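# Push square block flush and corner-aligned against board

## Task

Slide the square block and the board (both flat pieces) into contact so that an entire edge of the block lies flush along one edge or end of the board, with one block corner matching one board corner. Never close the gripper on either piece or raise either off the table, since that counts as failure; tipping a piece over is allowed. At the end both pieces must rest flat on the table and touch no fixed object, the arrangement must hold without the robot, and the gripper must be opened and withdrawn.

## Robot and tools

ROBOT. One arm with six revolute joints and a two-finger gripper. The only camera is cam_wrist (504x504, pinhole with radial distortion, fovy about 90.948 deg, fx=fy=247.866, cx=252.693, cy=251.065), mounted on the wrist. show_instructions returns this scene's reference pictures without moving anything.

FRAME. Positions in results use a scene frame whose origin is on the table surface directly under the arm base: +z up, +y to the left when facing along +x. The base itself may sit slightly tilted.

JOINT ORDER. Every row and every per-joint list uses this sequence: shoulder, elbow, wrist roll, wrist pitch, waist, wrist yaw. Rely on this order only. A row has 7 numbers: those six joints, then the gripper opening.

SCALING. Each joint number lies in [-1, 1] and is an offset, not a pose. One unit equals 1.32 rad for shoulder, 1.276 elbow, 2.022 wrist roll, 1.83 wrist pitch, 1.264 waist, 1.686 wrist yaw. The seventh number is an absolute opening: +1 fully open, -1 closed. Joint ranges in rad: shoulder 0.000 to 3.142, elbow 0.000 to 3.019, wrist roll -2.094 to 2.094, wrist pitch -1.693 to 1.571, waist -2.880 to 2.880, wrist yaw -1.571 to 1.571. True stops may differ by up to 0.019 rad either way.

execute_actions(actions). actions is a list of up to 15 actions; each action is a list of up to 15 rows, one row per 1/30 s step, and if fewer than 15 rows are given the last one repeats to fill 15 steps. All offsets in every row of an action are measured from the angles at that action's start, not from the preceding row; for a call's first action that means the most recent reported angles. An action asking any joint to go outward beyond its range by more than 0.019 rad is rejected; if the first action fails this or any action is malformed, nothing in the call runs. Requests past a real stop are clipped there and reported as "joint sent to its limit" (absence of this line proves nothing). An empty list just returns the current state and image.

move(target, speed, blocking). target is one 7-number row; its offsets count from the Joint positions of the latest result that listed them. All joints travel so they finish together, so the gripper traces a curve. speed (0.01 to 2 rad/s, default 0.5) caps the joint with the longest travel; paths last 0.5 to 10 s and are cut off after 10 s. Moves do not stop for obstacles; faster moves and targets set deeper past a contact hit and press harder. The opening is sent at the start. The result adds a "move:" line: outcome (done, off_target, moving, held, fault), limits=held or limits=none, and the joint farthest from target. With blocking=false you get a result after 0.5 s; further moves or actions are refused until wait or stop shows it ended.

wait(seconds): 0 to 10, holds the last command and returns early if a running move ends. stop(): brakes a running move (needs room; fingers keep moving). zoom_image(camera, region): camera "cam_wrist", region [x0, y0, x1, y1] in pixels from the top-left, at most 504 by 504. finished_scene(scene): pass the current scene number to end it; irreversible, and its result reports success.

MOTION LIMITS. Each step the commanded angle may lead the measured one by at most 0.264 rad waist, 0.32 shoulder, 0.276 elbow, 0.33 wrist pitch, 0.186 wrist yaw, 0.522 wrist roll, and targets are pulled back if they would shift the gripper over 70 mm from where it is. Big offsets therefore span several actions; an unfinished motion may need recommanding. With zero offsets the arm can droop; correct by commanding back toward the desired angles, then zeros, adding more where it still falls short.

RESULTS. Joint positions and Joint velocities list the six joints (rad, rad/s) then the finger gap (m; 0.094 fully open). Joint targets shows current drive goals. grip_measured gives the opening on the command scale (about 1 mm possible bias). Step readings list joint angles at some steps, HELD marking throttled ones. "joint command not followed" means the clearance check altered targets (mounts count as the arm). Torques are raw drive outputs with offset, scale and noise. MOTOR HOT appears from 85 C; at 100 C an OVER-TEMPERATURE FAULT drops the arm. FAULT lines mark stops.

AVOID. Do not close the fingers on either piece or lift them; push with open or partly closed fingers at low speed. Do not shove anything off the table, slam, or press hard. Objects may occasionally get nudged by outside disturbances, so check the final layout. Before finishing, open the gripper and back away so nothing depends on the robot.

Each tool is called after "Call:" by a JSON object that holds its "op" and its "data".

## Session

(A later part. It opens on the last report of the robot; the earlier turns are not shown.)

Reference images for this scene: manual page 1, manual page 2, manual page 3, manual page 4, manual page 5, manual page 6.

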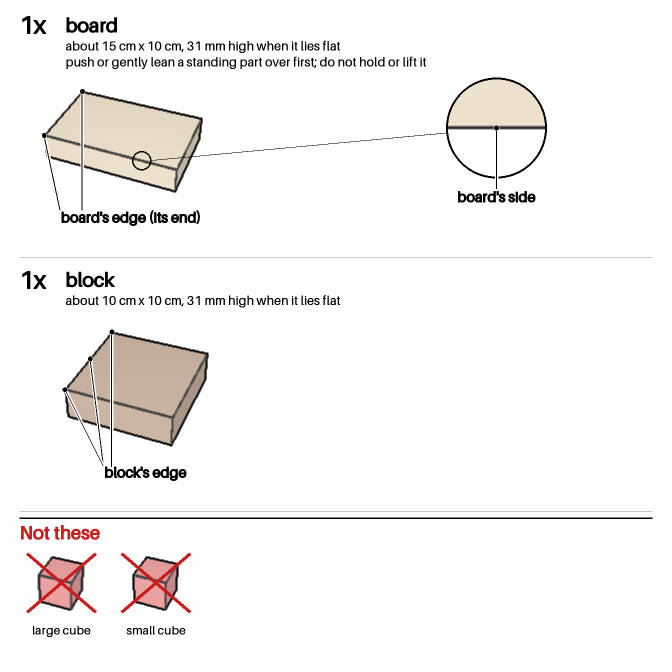

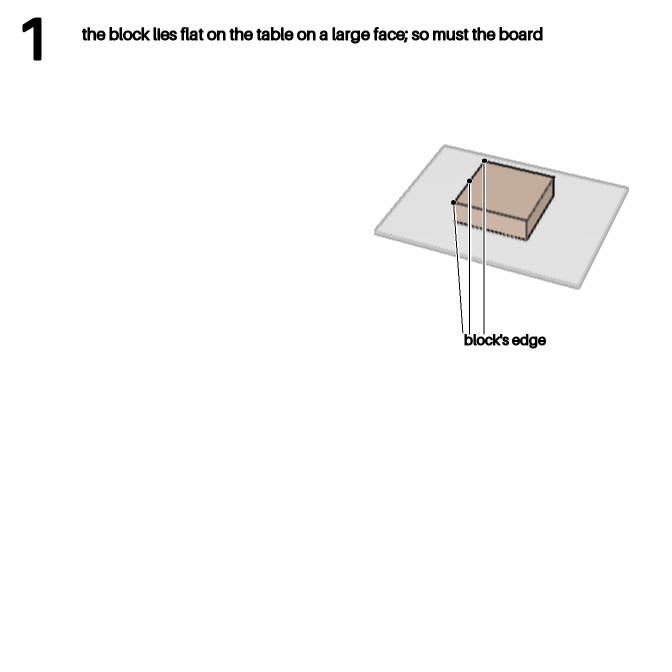

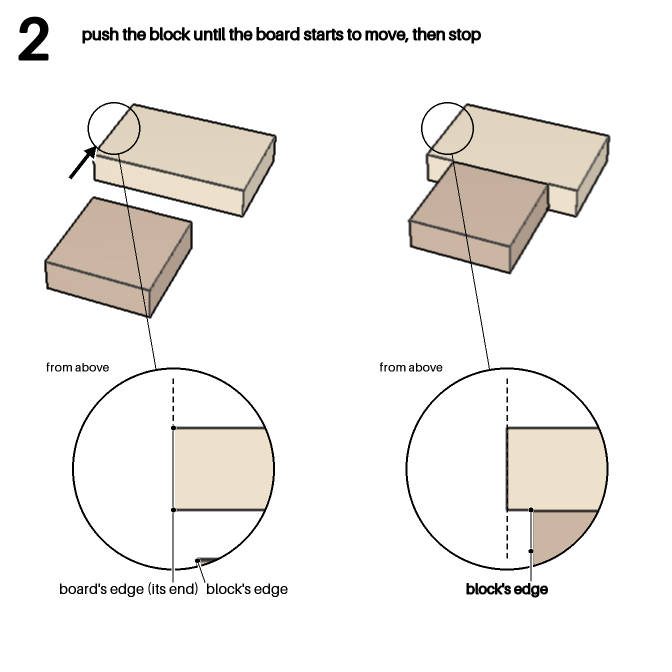

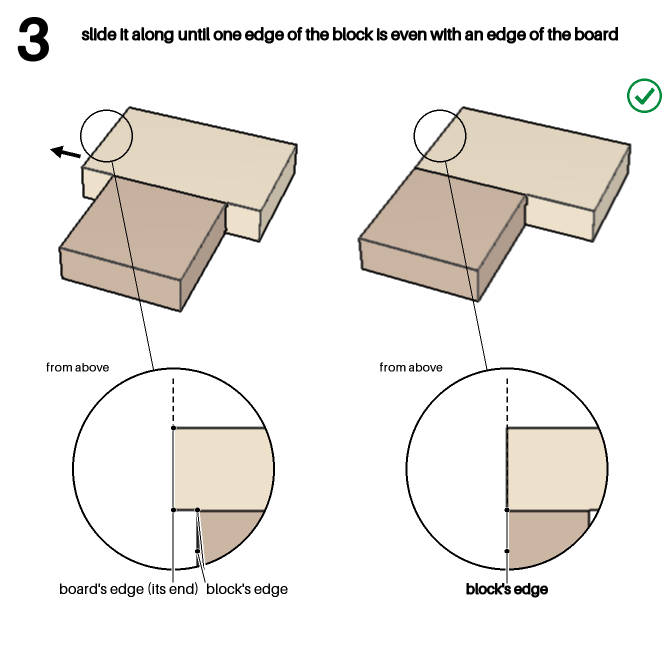

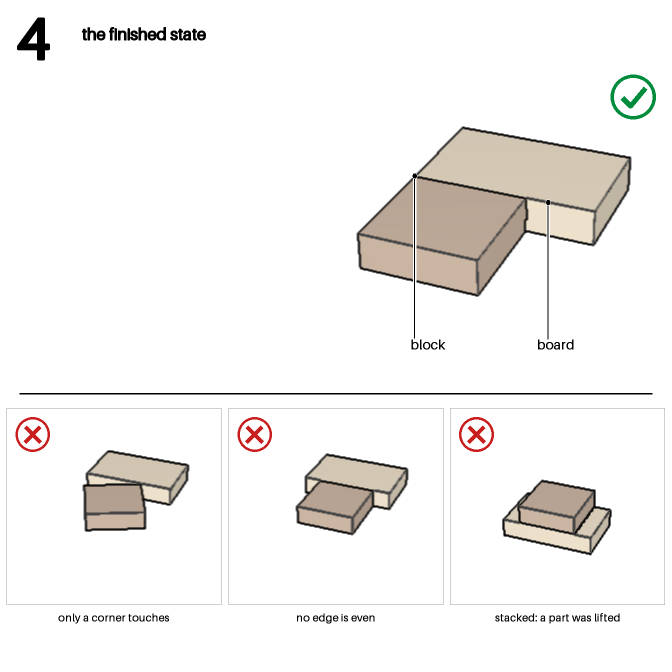

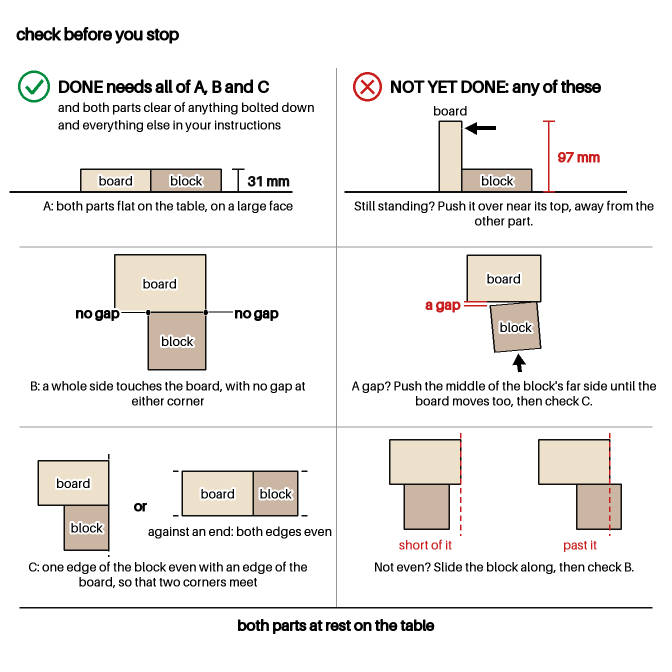

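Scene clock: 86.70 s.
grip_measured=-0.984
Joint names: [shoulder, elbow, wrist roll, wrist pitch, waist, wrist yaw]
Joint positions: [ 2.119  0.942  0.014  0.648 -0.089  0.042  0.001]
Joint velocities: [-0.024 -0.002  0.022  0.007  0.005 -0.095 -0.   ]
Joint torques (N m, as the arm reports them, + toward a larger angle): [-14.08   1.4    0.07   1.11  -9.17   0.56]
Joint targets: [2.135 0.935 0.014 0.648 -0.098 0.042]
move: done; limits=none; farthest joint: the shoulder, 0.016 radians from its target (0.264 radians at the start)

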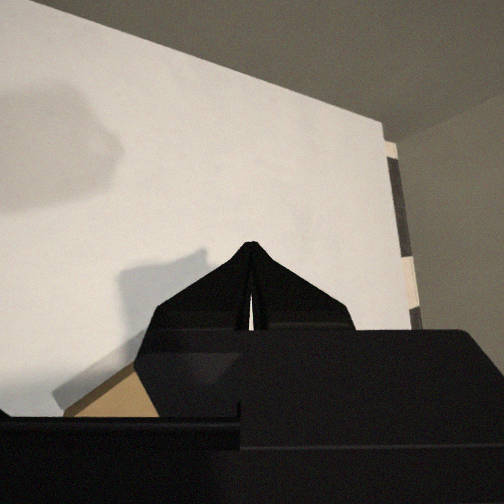

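Call:
{"op": "show_instructions", "data": {}}

Call:
{"op": "move", "data": {"target": [-0.2,-0.05,0,-0.45,0.15,0,-1]}}

Reference images for this scene: manual page 1, manual page 2, manual page 3, manual page 4, manual page 5, manual page 6.

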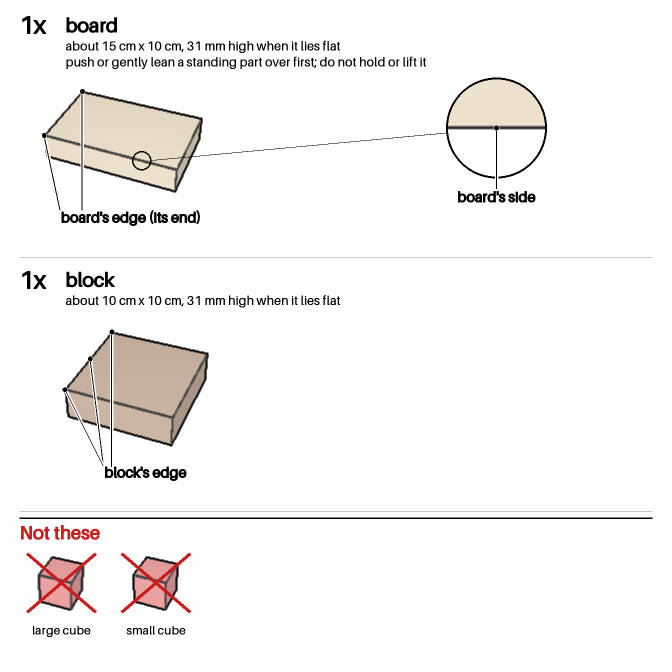

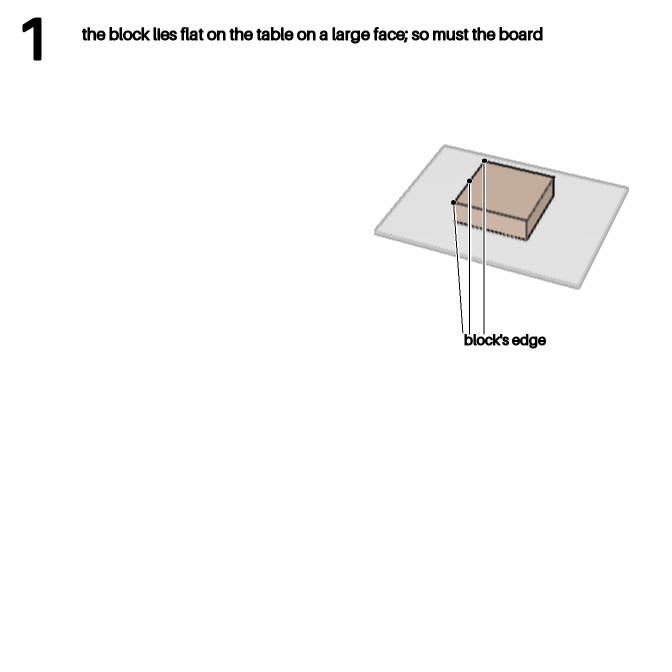

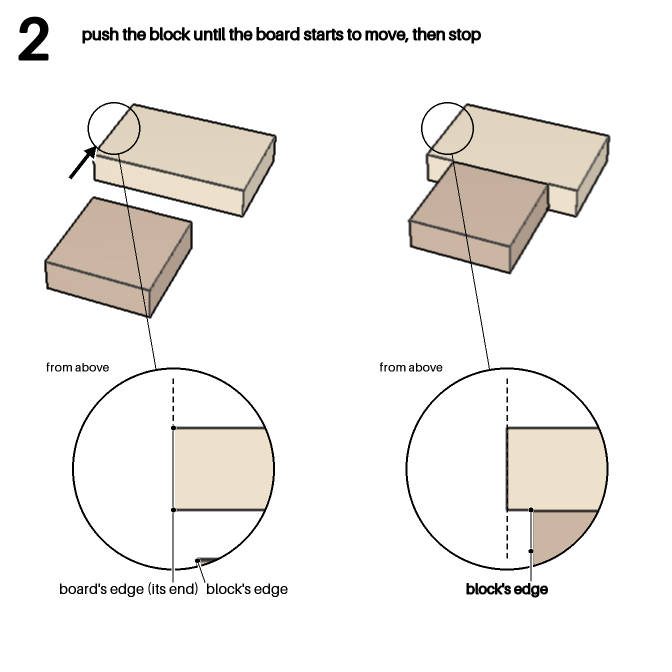

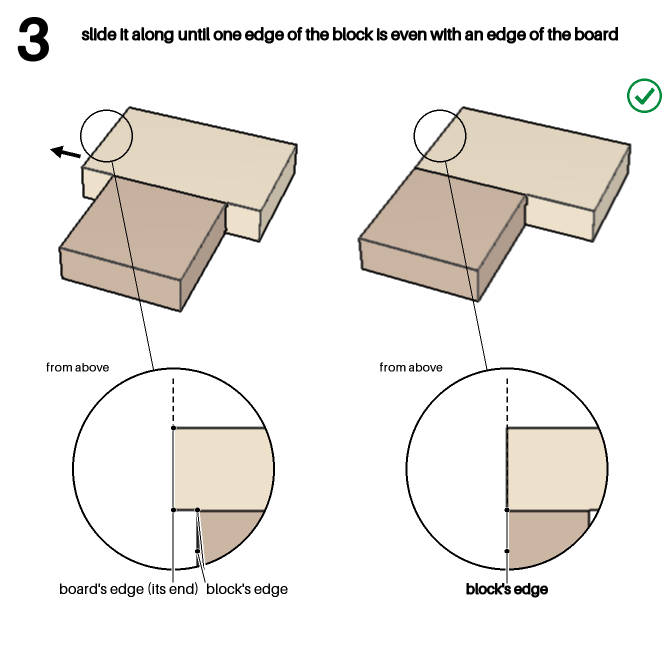

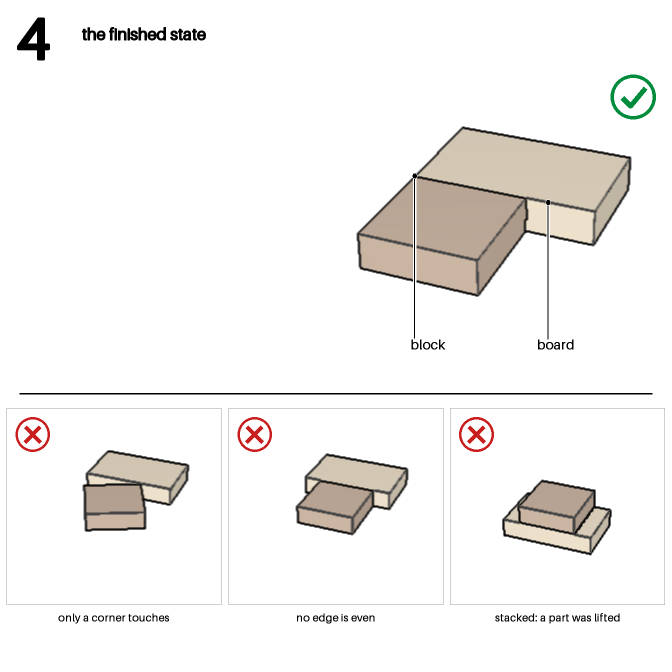

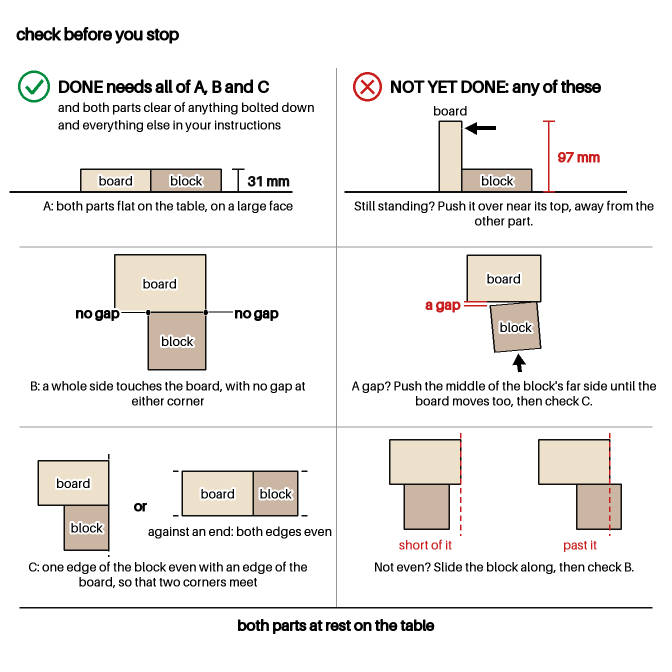

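Scene clock: 89.67 s.
grip_measured=-0.984
Joint names: [shoulder, elbow, wrist roll, wrist pitch, waist, wrist yaw]
Joint positions: [ 1.859  0.885  0.014 -0.158  0.087  0.042  0.001]
Joint velocities: [-0.015 -0.002 -0.007  0.002  0.005 -0.022  0.   ]
Joint torques (N m, as the arm reports them, + toward a larger angle): [-15.36   1.54   0.04  -0.56  -4.54   0.5 ]
Joint targets: [1.855 0.878 0.014 -0.175 0.101 0.042]
move: done; limits=none; farthest joint: the wrist pitch, 0.017 radians from its target (0.824 radians at the start)

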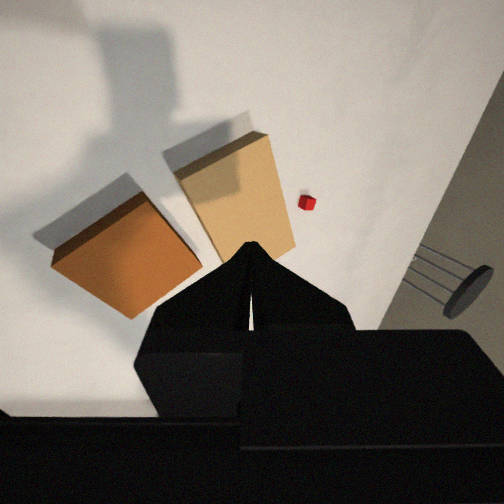

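Call:
{"op": "move", "data": {"target": [0.33,0.09,0,0.39,-0.135,0,-1]}}

Scene clock: 97.30 s.
grip_measured=-0.984
Joint names: [shoulder, elbow, wrist roll, wrist pitch, waist, wrist yaw]
Joint positions: [ 2.287  0.991  0.014  0.533 -0.075  0.042  0.001]
Joint velocities: [-0.005 -0.002 -0.051  0.002 -0.005 -0.007 -0.   ]
Joint torques (N m, as the arm reports them, + toward a larger angle): [-15.     1.46   0.05   1.7   -9.97   0.55]
Joint targets: [2.294 1.000 0.014 0.555 -0.084 0.042]
move: off_target; limits=none; farthest joint: the wrist pitch, 0.023 radians from its target (0.714 radians at the start)

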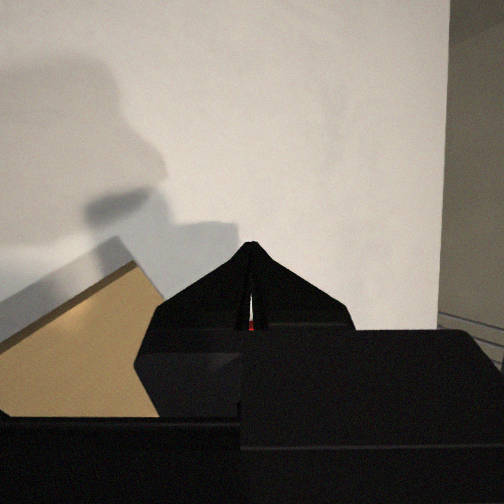

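Call:
{"op": "move", "data": {"target": [0.06,-0.08,0,0.0,0.02,0,-1]}}

Scene clock: 99.73 s.
grip_measured=-0.984
Joint names: [shoulder, elbow, wrist roll, wrist pitch, waist, wrist yaw]
Joint positions: [ 2.371  0.885  0.014  0.533 -0.068  0.042  0.001]
Joint velocities: [ 0.005 -0.017  0.007 -0.017 -0.015  0.037  0.001]
Joint torques (N m, as the arm reports them, + toward a larger angle): [-14.68  -0.79   0.03   0.59  -6.85   0.55]
Joint targets: [2.366 0.889 0.014 0.533 -0.050 0.042]
move: done; limits=none; farthest joint: the waist, 0.019 radians from its target (0.025 radians at the start)

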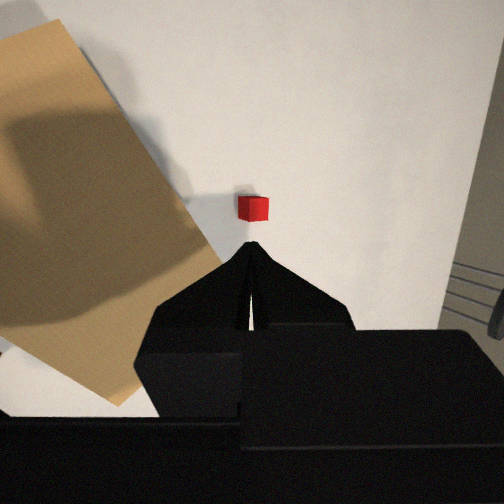

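Call:
{"op": "move", "data": {"target": [-0.03,0.045,0,0.0,0.04,0,-1]}}

Call:
{"op": "move", "data": {"target": [0.05,0.0,0,0.0,0.0,0,-1], "speed": 0.15}}

Scene clock: 102.20 s.
grip_measured=-0.984
Joint names: [shoulder, elbow, wrist roll, wrist pitch, waist, wrist yaw]
Joint positions: [ 2.325  0.94   0.014  0.533 -0.031  0.042  0.001]
Joint velocities: [-0.015 -0.022 -0.066  0.012 -0.015 -0.037 -0.001]
Joint torques (N m, as the arm reports them, + toward a larger angle): [-14.66  -0.21   0.05   0.72  -8.1    0.56]
Joint targets: [2.331 0.942 0.014 0.533 -0.018 0.042]
move: done; limits=none; farthest joint: the waist, 0.013 radians from its target (0.051 radians at the start)

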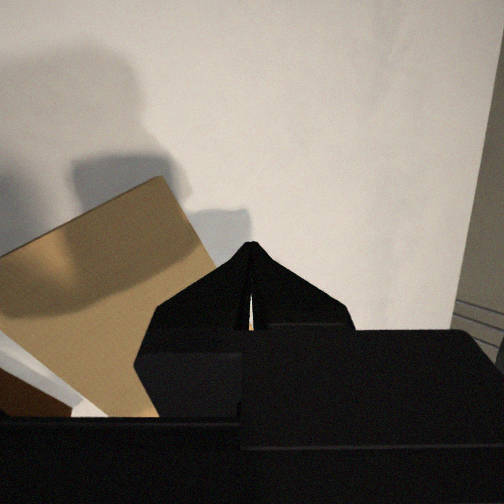

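Scene clock: 103.03 s.
grip_measured=-0.984
Joint names: [shoulder, elbow, wrist roll, wrist pitch, waist, wrist yaw]
Joint positions: [ 2.385  0.94   0.014  0.533 -0.031  0.042  0.001]
Joint velocities: [ 0.015 -0.012 -0.066 -0.037  0.005 -0.007 -0.   ]
Joint torques (N m, as the arm reports them, + toward a larger angle): [-13.34  -0.96   0.05   0.55  -8.02   0.56]
Joint targets: [2.391 0.940 0.014 0.533 -0.031 0.042]
move: done; limits=none; farthest joint: the shoulder, 0.006 radians from its target (0.066 radians at the start)

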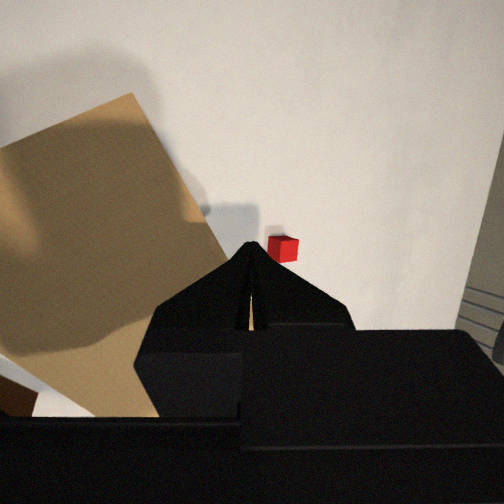

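Call:
{"op": "move", "data": {"target": [0.05,0.045,0,0.0,0.0,0,-1], "speed": 0.15}}

Scene clock: 105.23 s.
grip_measured=-0.984
Joint names: [shoulder, elbow, wrist roll, wrist pitch, waist, wrist yaw]
Joint positions: [ 2.44   0.99   0.014  0.533 -0.031  0.042  0.001]
Joint velocities: [ 0.005  0.007 -0.022 -0.027 -0.005 -0.022 -0.001]
Joint torques (N m, as the arm reports them, + toward a larger angle): [-14.03  -0.38   0.05   0.63  -7.83   0.56]
Joint targets: [2.450 0.998 0.014 0.533 -0.031 0.042]
move: done; limits=none; farthest joint: the shoulder, 0.011 radians from its target (0.066 radians at the start)

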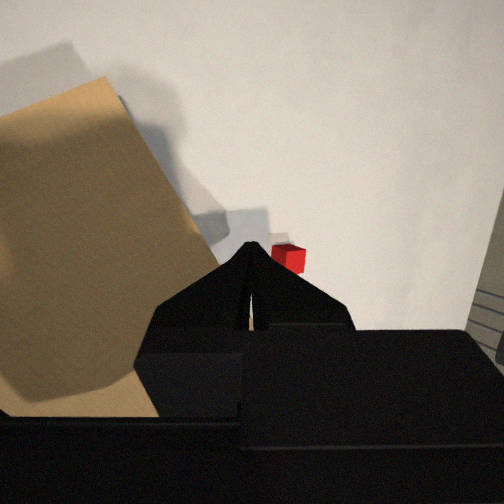

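Go further out, then sweep.

Call:
{"op": "move", "data": {"target": [0.03,0.07,0,0.0,0.0,0,-1], "speed": 0.15}}

Call:
{"op": "move", "data": {"target": [0.02,0.0,0,0.0,0.09,0,-1], "speed": 0.1}}

Scene clock: 107.37 s.
grip_measured=-0.984
Joint names: [shoulder, elbow, wrist roll, wrist pitch, waist, wrist yaw]
Joint positions: [ 2.464  1.074  0.014  0.533 -0.031  0.042  0.001]
Joint velocities: [-0.015 -0.022 -0.037 -0.007  0.005 -0.066  0.   ]
Joint torques (N m, as the arm reports them, + toward a larger angle): [-13.7    0.13   0.04   0.76  -9.08   0.55]
Joint targets: [2.479 1.080 0.014 0.533 -0.031 0.042]
move: done; limits=none; farthest joint: the shoulder, 0.016 radians from its target (0.040 radians at the start)

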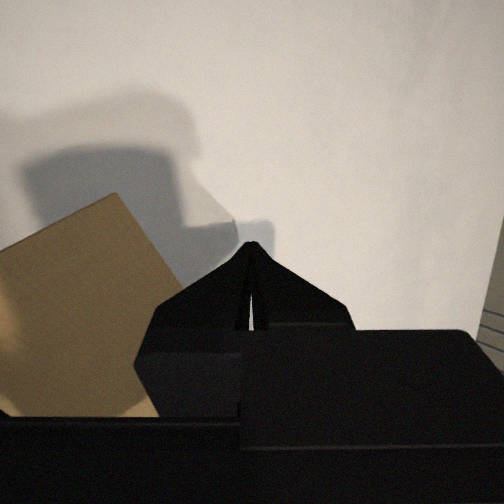

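Scene clock: 108.83 s.
grip_measured=-0.984
Joint names: [shoulder, elbow, wrist roll, wrist pitch, waist, wrist yaw]
Joint positions: [ 2.462  1.074  0.004  0.533 -0.004  0.078  0.001]
Joint velocities: [-0.005 -0.007 -0.022  0.012 -0.005 -0.051 -0.   ]
Joint torques (N m, as the arm reports them, + toward a larger angle): [-12.57  -0.45   0.15   0.67  -0.97  -1.07]
Joint targets: [2.490 1.074 0.014 0.533 0.083 0.042]
move: off_target; limits=none; farthest joint: the waist, 0.087 radians from its target (0.113 radians at the start)

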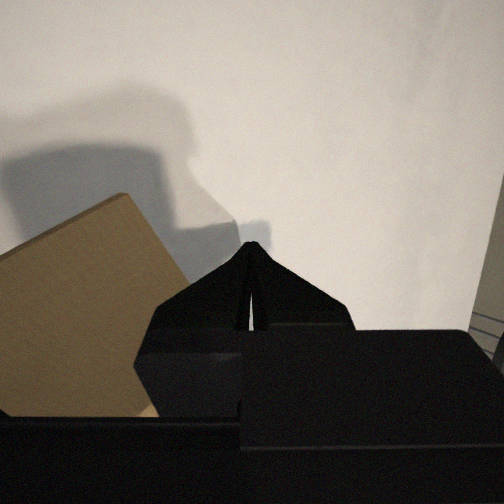

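Tip stuck on the table; raise a bit and sweep.

Call:
{"op": "move", "data": {"target": [-0.02,0.0,0,0.0,0.14,-0.02,-1], "speed": 0.1}}

Scene clock: 112.00 s.
grip_measured=-0.984
Joint names: [shoulder, elbow, wrist roll, wrist pitch, waist, wrist yaw]
Joint positions: [ 2.404  1.07  -0.01   0.533  0.08   0.084  0.001]
Joint velocities: [-0.005  0.007 -0.022 -0.002  0.005 -0.066 -0.001]
Joint torques (N m, as the arm reports them, + toward a larger angle): [-12.78  -0.07   0.19   0.72   0.7   -1.26]
Joint targets: [2.436 1.074 0.004 0.533 0.173 0.044]
move: off_target; limits=none; farthest joint: the waist, 0.093 radians from its target (0.177 radians at the start)

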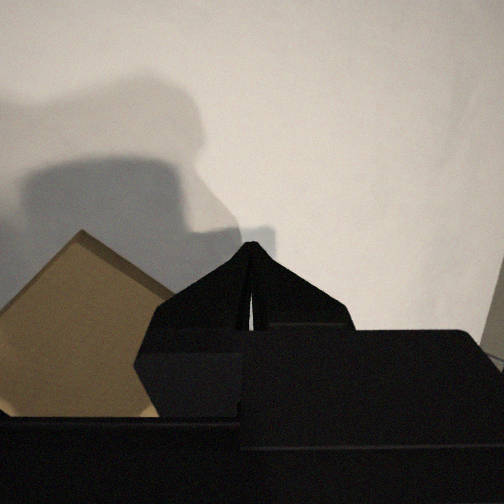

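Board rotated a lot (finger body pushed). Look.

Call:
{"op": "move", "data": {"target": [-0.4,-0.12,0,-0.39,0.0,-0.03,-1]}}

Scene clock: 115.03 s.
grip_measured=-0.984
Joint names: [shoulder, elbow, wrist roll, wrist pitch, waist, wrist yaw]
Joint positions: [ 1.872  0.924 -0.011 -0.163  0.076  0.038  0.001]
Joint velocities: [-0.005  0.002 -0.007  0.002 -0.005  0.022 -0.   ]
Joint torques (N m, as the arm reports them, + toward a larger angle): [-14.58   1.71   0.03  -0.57  -6.69   0.29]
Joint targets: [1.877 0.916 -0.010 -0.180 0.080 0.033]
move: done; limits=none; farthest joint: the wrist pitch, 0.017 radians from its target (0.714 radians at the start)

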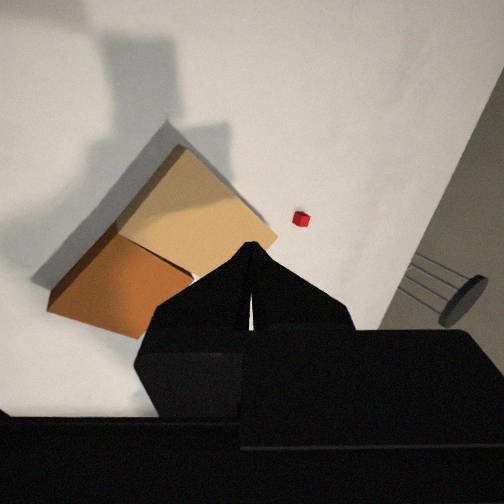

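Call:
{"op": "move", "data": {"target": [-0.08,0.15,0,-0.55,0.12,0,-1]}}

Call:
{"op": "zoom_image", "data": {"camera": "cam_wrist", "region": [60,100,360,330]}}

Scene clock: 118.60 s.
grip_measured=-0.984
Joint names: [shoulder, elbow, wrist roll, wrist pitch, waist, wrist yaw]
Joint positions: [ 1.77   1.096 -0.011 -1.149  0.213  0.038  0.001]
Joint velocities: [-0.005  0.012  0.037  0.007  0.015 -0.022  0.001]
Joint torques (N m, as the arm reports them, + toward a larger angle): [-16.11   4.64   0.06  -1.92  -3.94   0.48]
Joint targets: [1.766 1.116 -0.011 -1.170 0.228 0.038]
move: done; limits=none; farthest joint: the elbow, 0.020 radians from its target (0.191 radians at the start)

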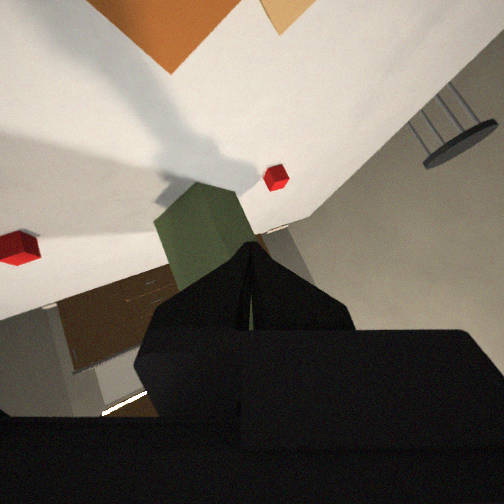

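Region (60, 100, 360, 330) of cam_wrist's 504x504 image, scaled by 1.680, with more detail than that image has; it fills the top 386 rows of this view, and the rest is white.

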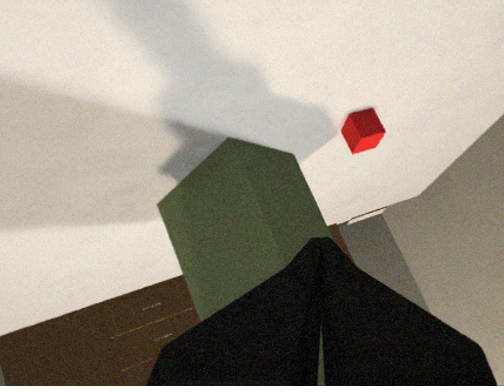

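Call:
{"op": "move", "data": {"target": [0,0,0,0.33,0.0,0,-1]}}

Call:
{"op": "zoom_image", "data": {"camera": "cam_wrist", "region": [60,20,400,260]}}

Scene clock: 121.63 s.
grip_measured=-0.984
Joint names: [shoulder, elbow, wrist roll, wrist pitch, waist, wrist yaw]
Joint positions: [ 1.77   1.096 -0.011 -0.562  0.213  0.038  0.001]
Joint velocities: [-0.015  0.017 -0.066  0.007 -0.015 -0.066 -0.001]
Joint torques (N m, as the arm reports them, + toward a larger angle): [-16.38   3.9    0.07   0.5   -6.17   0.46]
Joint targets: [1.770 1.096 -0.011 -0.545 0.213 0.038]
move: done; limits=none; farthest joint: the wrist pitch, 0.017 radians from its target (0.604 radians at the start)

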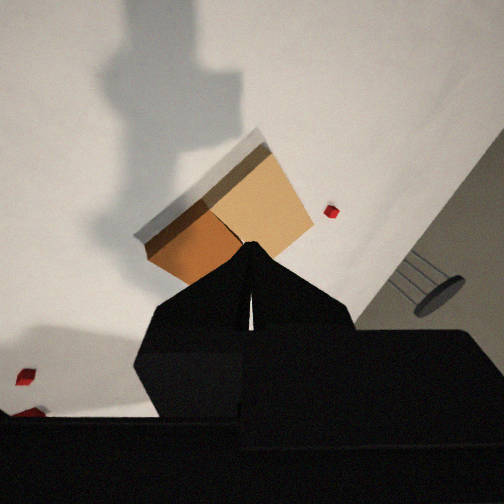

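Region (60, 20, 400, 260) of cam_wrist's 504x504 image, scaled by 1.482, with more detail than that image has; it fills the top 356 rows of this view, and the rest is white.

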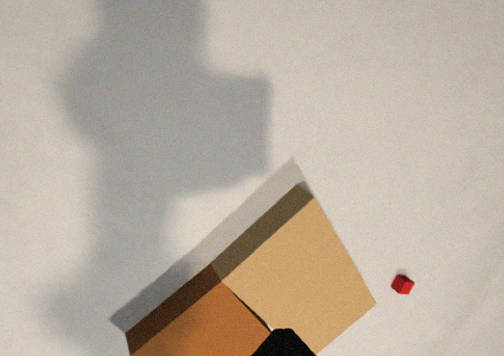

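Call:
{"op": "move", "data": {"target": [0,0.08,0,0.15,0.03,0,-1]}}

Call:
{"op": "zoom_image", "data": {"camera": "cam_wrist", "region": [150,80,390,250]}}

Scene clock: 123.70 s.
grip_measured=-0.984
Joint names: [shoulder, elbow, wrist roll, wrist pitch, waist, wrist yaw]
Joint positions: [ 1.77   1.177 -0.011 -0.304  0.237  0.038  0.001]
Joint velocities: [-0.005 -0.007  0.022 -0.012 -0.015  0.051  0.001]
Joint torques (N m, as the arm reports them, + toward a larger angle): [-18.63   6.63   0.03   1.14  -4.3    0.45]
Joint targets: [1.770 1.198 -0.011 -0.287 0.251 0.038]
move: off_target; limits=none; farthest joint: the elbow, 0.021 radians from its target (0.102 radians at the start)

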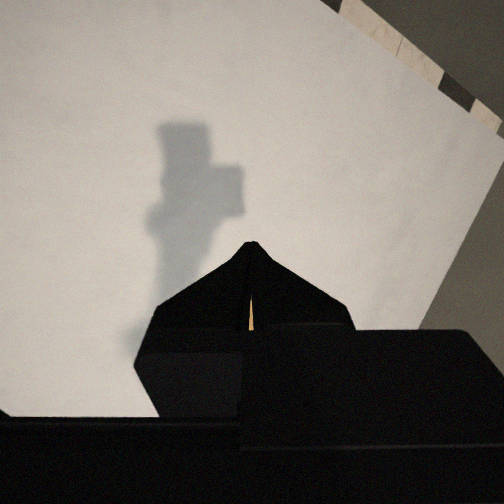

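Region (150, 80, 390, 250) of cam_wrist's 504x504 image, scaled by 2.100, with more detail than that image has; it fills the top 357 rows of this view, and the rest is white.

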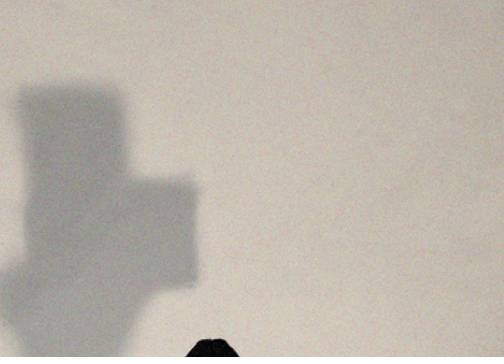

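Call:
{"op": "move", "data": {"target": [0,-0.08,0,-0.32,0.0,0,-1]}}

Call:
{"op": "zoom_image", "data": {"camera": "cam_wrist", "region": [100,40,400,250]}}

Scene clock: 126.40 s.
grip_measured=-0.984
Joint names: [shoulder, elbow, wrist roll, wrist pitch, waist, wrist yaw]
Joint positions: [ 1.77   1.08  -0.011 -0.872  0.237  0.038  0.001]
Joint velocities: [-0.015 -0.002  0.051 -0.007 -0.005 -0.051  0.001]
Joint torques (N m, as the arm reports them, + toward a larger angle): [-16.53   2.85   0.05  -1.47  -5.89   0.48]
Joint targets: [1.770 1.075 -0.011 -0.890 0.237 0.038]
move: done; limits=none; farthest joint: the wrist pitch, 0.018 radians from its target (0.585 radians at the start)

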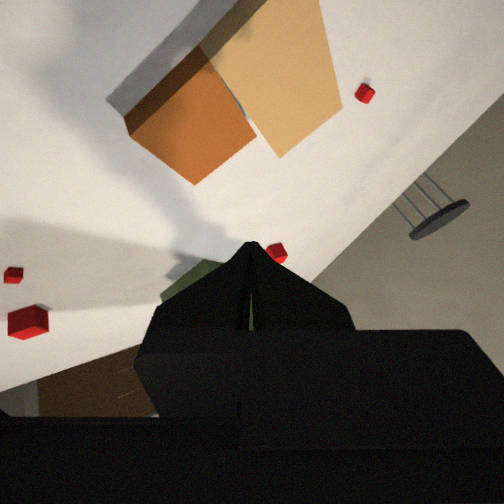

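Region (100, 40, 400, 250) of cam_wrist's 504x504 image, scaled by 1.680, with more detail than that image has; it fills the top 353 rows of this view, and the rest is white.

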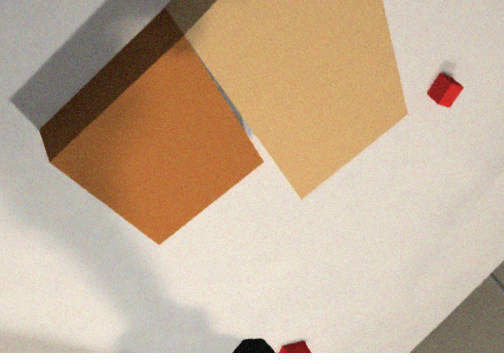

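Call:
{"op": "move", "data": {"target": [0.4,-0.376,0,1.0,0.13,0,-1]}}

Scene clock: 133.50 s.
grip_measured=-0.984
Joint names: [shoulder, elbow, wrist roll, wrist pitch, waist, wrist yaw]
Joint positions: [ 2.287  0.625 -0.011  0.937  0.387  0.038  0.001]
Joint velocities: [ 0.005 -0.017  0.037 -0.027  0.005  0.037  0.   ]
Joint torques (N m, as the arm reports them, + toward a larger angle): [-11.12  -6.1    0.02   1.51  -3.13   0.4 ]
Joint targets: [2.298 0.600 -0.011 0.958 0.402 0.038]
move: off_target; limits=none; farthest joint: the elbow, 0.025 radians from its target (0.480 radians at the start)

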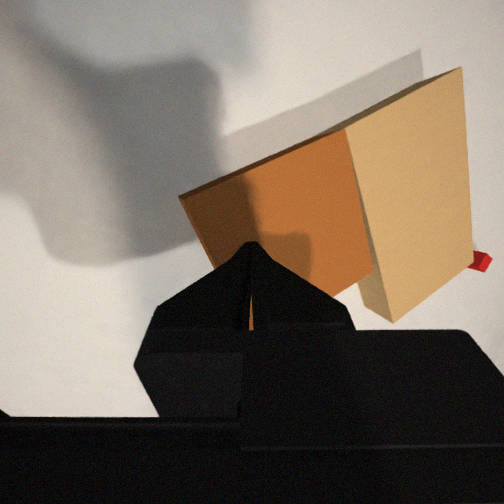

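Call:
{"op": "move", "data": {"target": [0.0,-0.03,0,0,0.12,0,-1], "speed": 0.2}}

Call:
{"op": "move", "data": {"target": [0.08,0.06,0,0,0.0,0,-1], "speed": 0.15}}

Scene clock: 136.80 s.
grip_measured=-0.984
Joint names: [shoulder, elbow, wrist roll, wrist pitch, waist, wrist yaw]
Joint positions: [ 2.281  0.621 -0.011  0.937  0.531  0.041  0.001]
Joint velocities: [-0.005  0.012 -0.007  0.017 -0.015 -0.007 -0.001]
Joint torques (N m, as the arm reports them, + toward a larger angle): [-11.17  -7.1    0.05   0.69  -2.34   0.16]
Joint targets: [2.287 0.587 -0.011 0.937 0.539 0.038]
move: off_target; limits=none; farthest joint: the elbow, 0.034 radians from its target (0.039 radians at the start)

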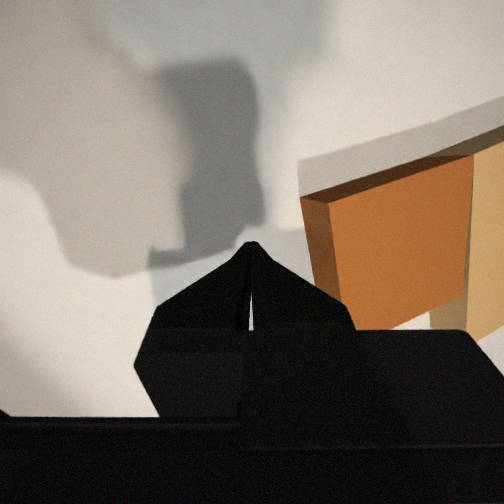

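Scene clock: 137.80 s.
grip_measured=-0.984
Joint names: [shoulder, elbow, wrist roll, wrist pitch, waist, wrist yaw]
Joint positions: [ 2.336  0.66  -0.011  0.941  0.531  0.045  0.001]
Joint velocities: [ 0.005  0.017 -0.007 -0.002 -0.024 -0.007  0.   ]
Joint torques (N m, as the arm reports them, + toward a larger angle): [-7.37 -1.46  0.04  0.46 -3.13  0.16]
Joint targets: [2.386 0.698 -0.011 0.937 0.531 0.041]
move: off_target; limits=none; farthest joint: the shoulder, 0.051 radians from its target (0.106 radians at the start)

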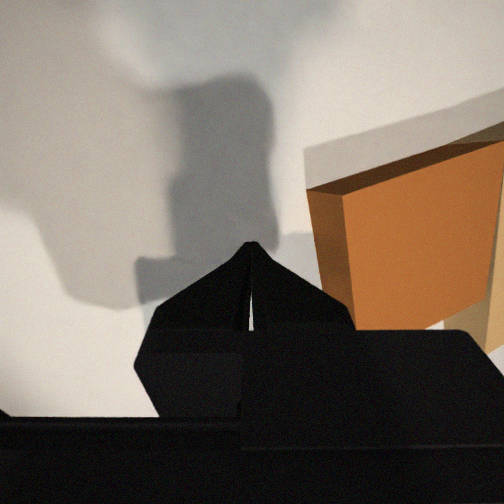

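Call:
{"op": "move", "data": {"target": [-0.02,0.0,0,0,-0.11,0,-1], "speed": 0.08}}

Scene clock: 140.80 s.
grip_measured=-0.984
Joint names: [shoulder, elbow, wrist roll, wrist pitch, waist, wrist yaw]
Joint positions: [ 2.318  0.659 -0.011  0.941  0.412  0.042  0.001]
Joint velocities: [-0.005 -0.002  0.007  0.007 -0.015  0.007  0.001]
Joint torques (N m, as the arm reports them, + toward a larger angle): [-12.4   -3.81   0.03   0.75  -5.78   0.52]
Joint targets: [2.310 0.660 -0.011 0.940 0.392 0.045]
move: done; limits=none; farthest joint: the waist, 0.020 radians from its target (0.139 radians at the start)

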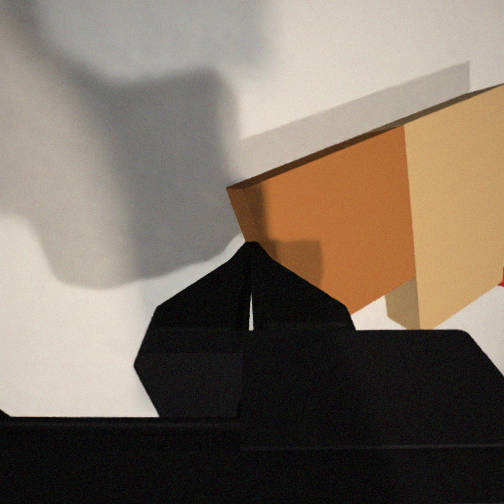

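Touching; push a touch more, then inspect.

Call:
{"op": "move", "data": {"target": [0,0.0,0,0,-0.035,0,-1], "speed": 0.05}}

Call:
{"op": "move", "data": {"target": [-0.05,0.0,0,0,0.04,0,-1], "speed": 0.2}}

Call:
{"op": "move", "data": {"target": [-0.37,0.36,0,-0.99,-0.15,0,-1]}}

Call:
{"op": "zoom_image", "data": {"camera": "cam_wrist", "region": [80,0,400,250]}}

Scene clock: 143.83 s.
grip_measured=-0.984
Joint names: [shoulder, elbow, wrist roll, wrist pitch, waist, wrist yaw]
Joint positions: [ 2.318  0.659 -0.011  0.941  0.389  0.039  0.001]
Joint velocities: [-0.005  0.007  0.022 -0.012  0.005  0.007  0.   ]
Joint torques (N m, as the arm reports them, + toward a larger angle): [-12.22  -3.88   0.01   0.68  -6.1    0.59]
Joint targets: [2.318 0.659 -0.011 0.941 0.368 0.042]
move: off_target; limits=none; farthest joint: the waist, 0.022 radians from its target (0.044 radians at the start)

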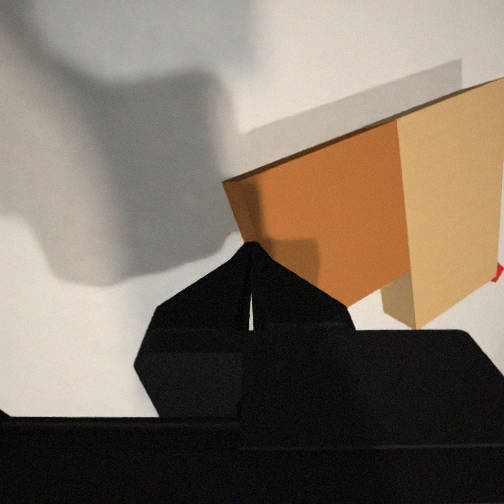

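Scene clock: 144.63 s.
grip_measured=-0.984
Joint names: [shoulder, elbow, wrist roll, wrist pitch, waist, wrist yaw]
Joint positions: [ 2.251  0.659 -0.011  0.941  0.429  0.038  0.001]
Joint velocities: [-0.005  0.007 -0.007 -0.002 -0.005  0.007  0.   ]
Joint torques (N m, as the arm reports them, + toward a larger angle): [-13.49  -3.11   0.04   0.49  -2.61   0.45]
Joint targets: [2.252 0.659 -0.011 0.941 0.440 0.039]
move: done; limits=none; farthest joint: the waist, 0.011 radians from its target (0.050 radians at the start)

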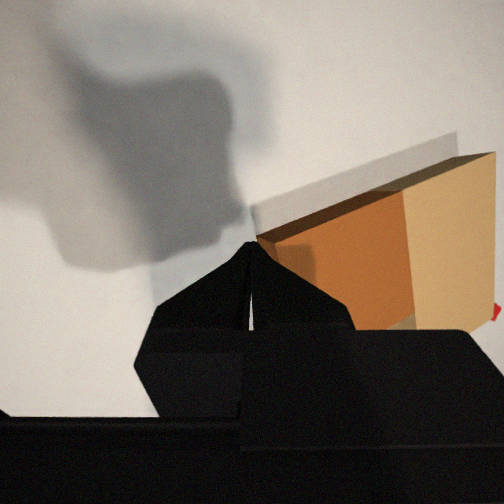

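Scene clock: 148.73 s.
grip_measured=-0.984
Joint names: [shoulder, elbow, wrist roll, wrist pitch, waist, wrist yaw]
Joint positions: [ 1.762  1.099 -0.011 -0.853  0.251  0.038  0.001]
Joint velocities: [-0.005  0.007  0.081 -0.007 -0.005 -0.051 -0.001]
Joint torques (N m, as the arm reports them, + toward a larger angle): [-16.29   4.89   0.02  -1.37  -6.8    0.46]
Joint targets: [1.762 1.119 -0.011 -0.871 0.239 0.038]
move: done; limits=none; farthest joint: the elbow, 0.019 radians from its target (0.459 radians at the start)

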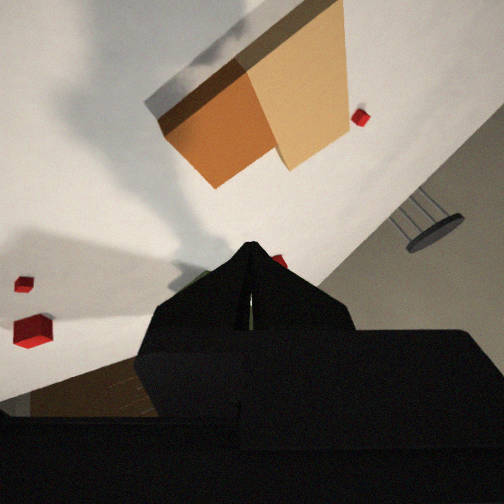

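Region (80, 0, 400, 250) of cam_wrist's 504x504 image, scaled by 1.575, with more detail than that image has; it fills the top 394 rows of this view, and the rest is white.

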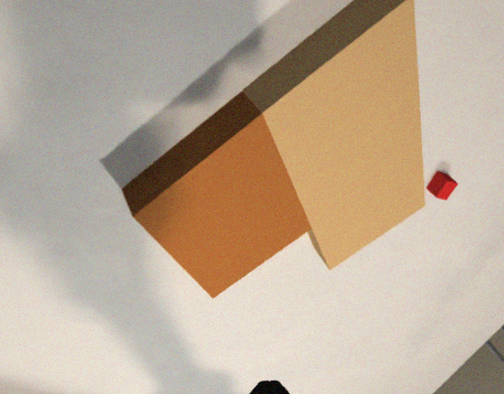

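Call:
{"op": "finished_scene", "data": {"scene": 2}}

The scene is finished: the task was done.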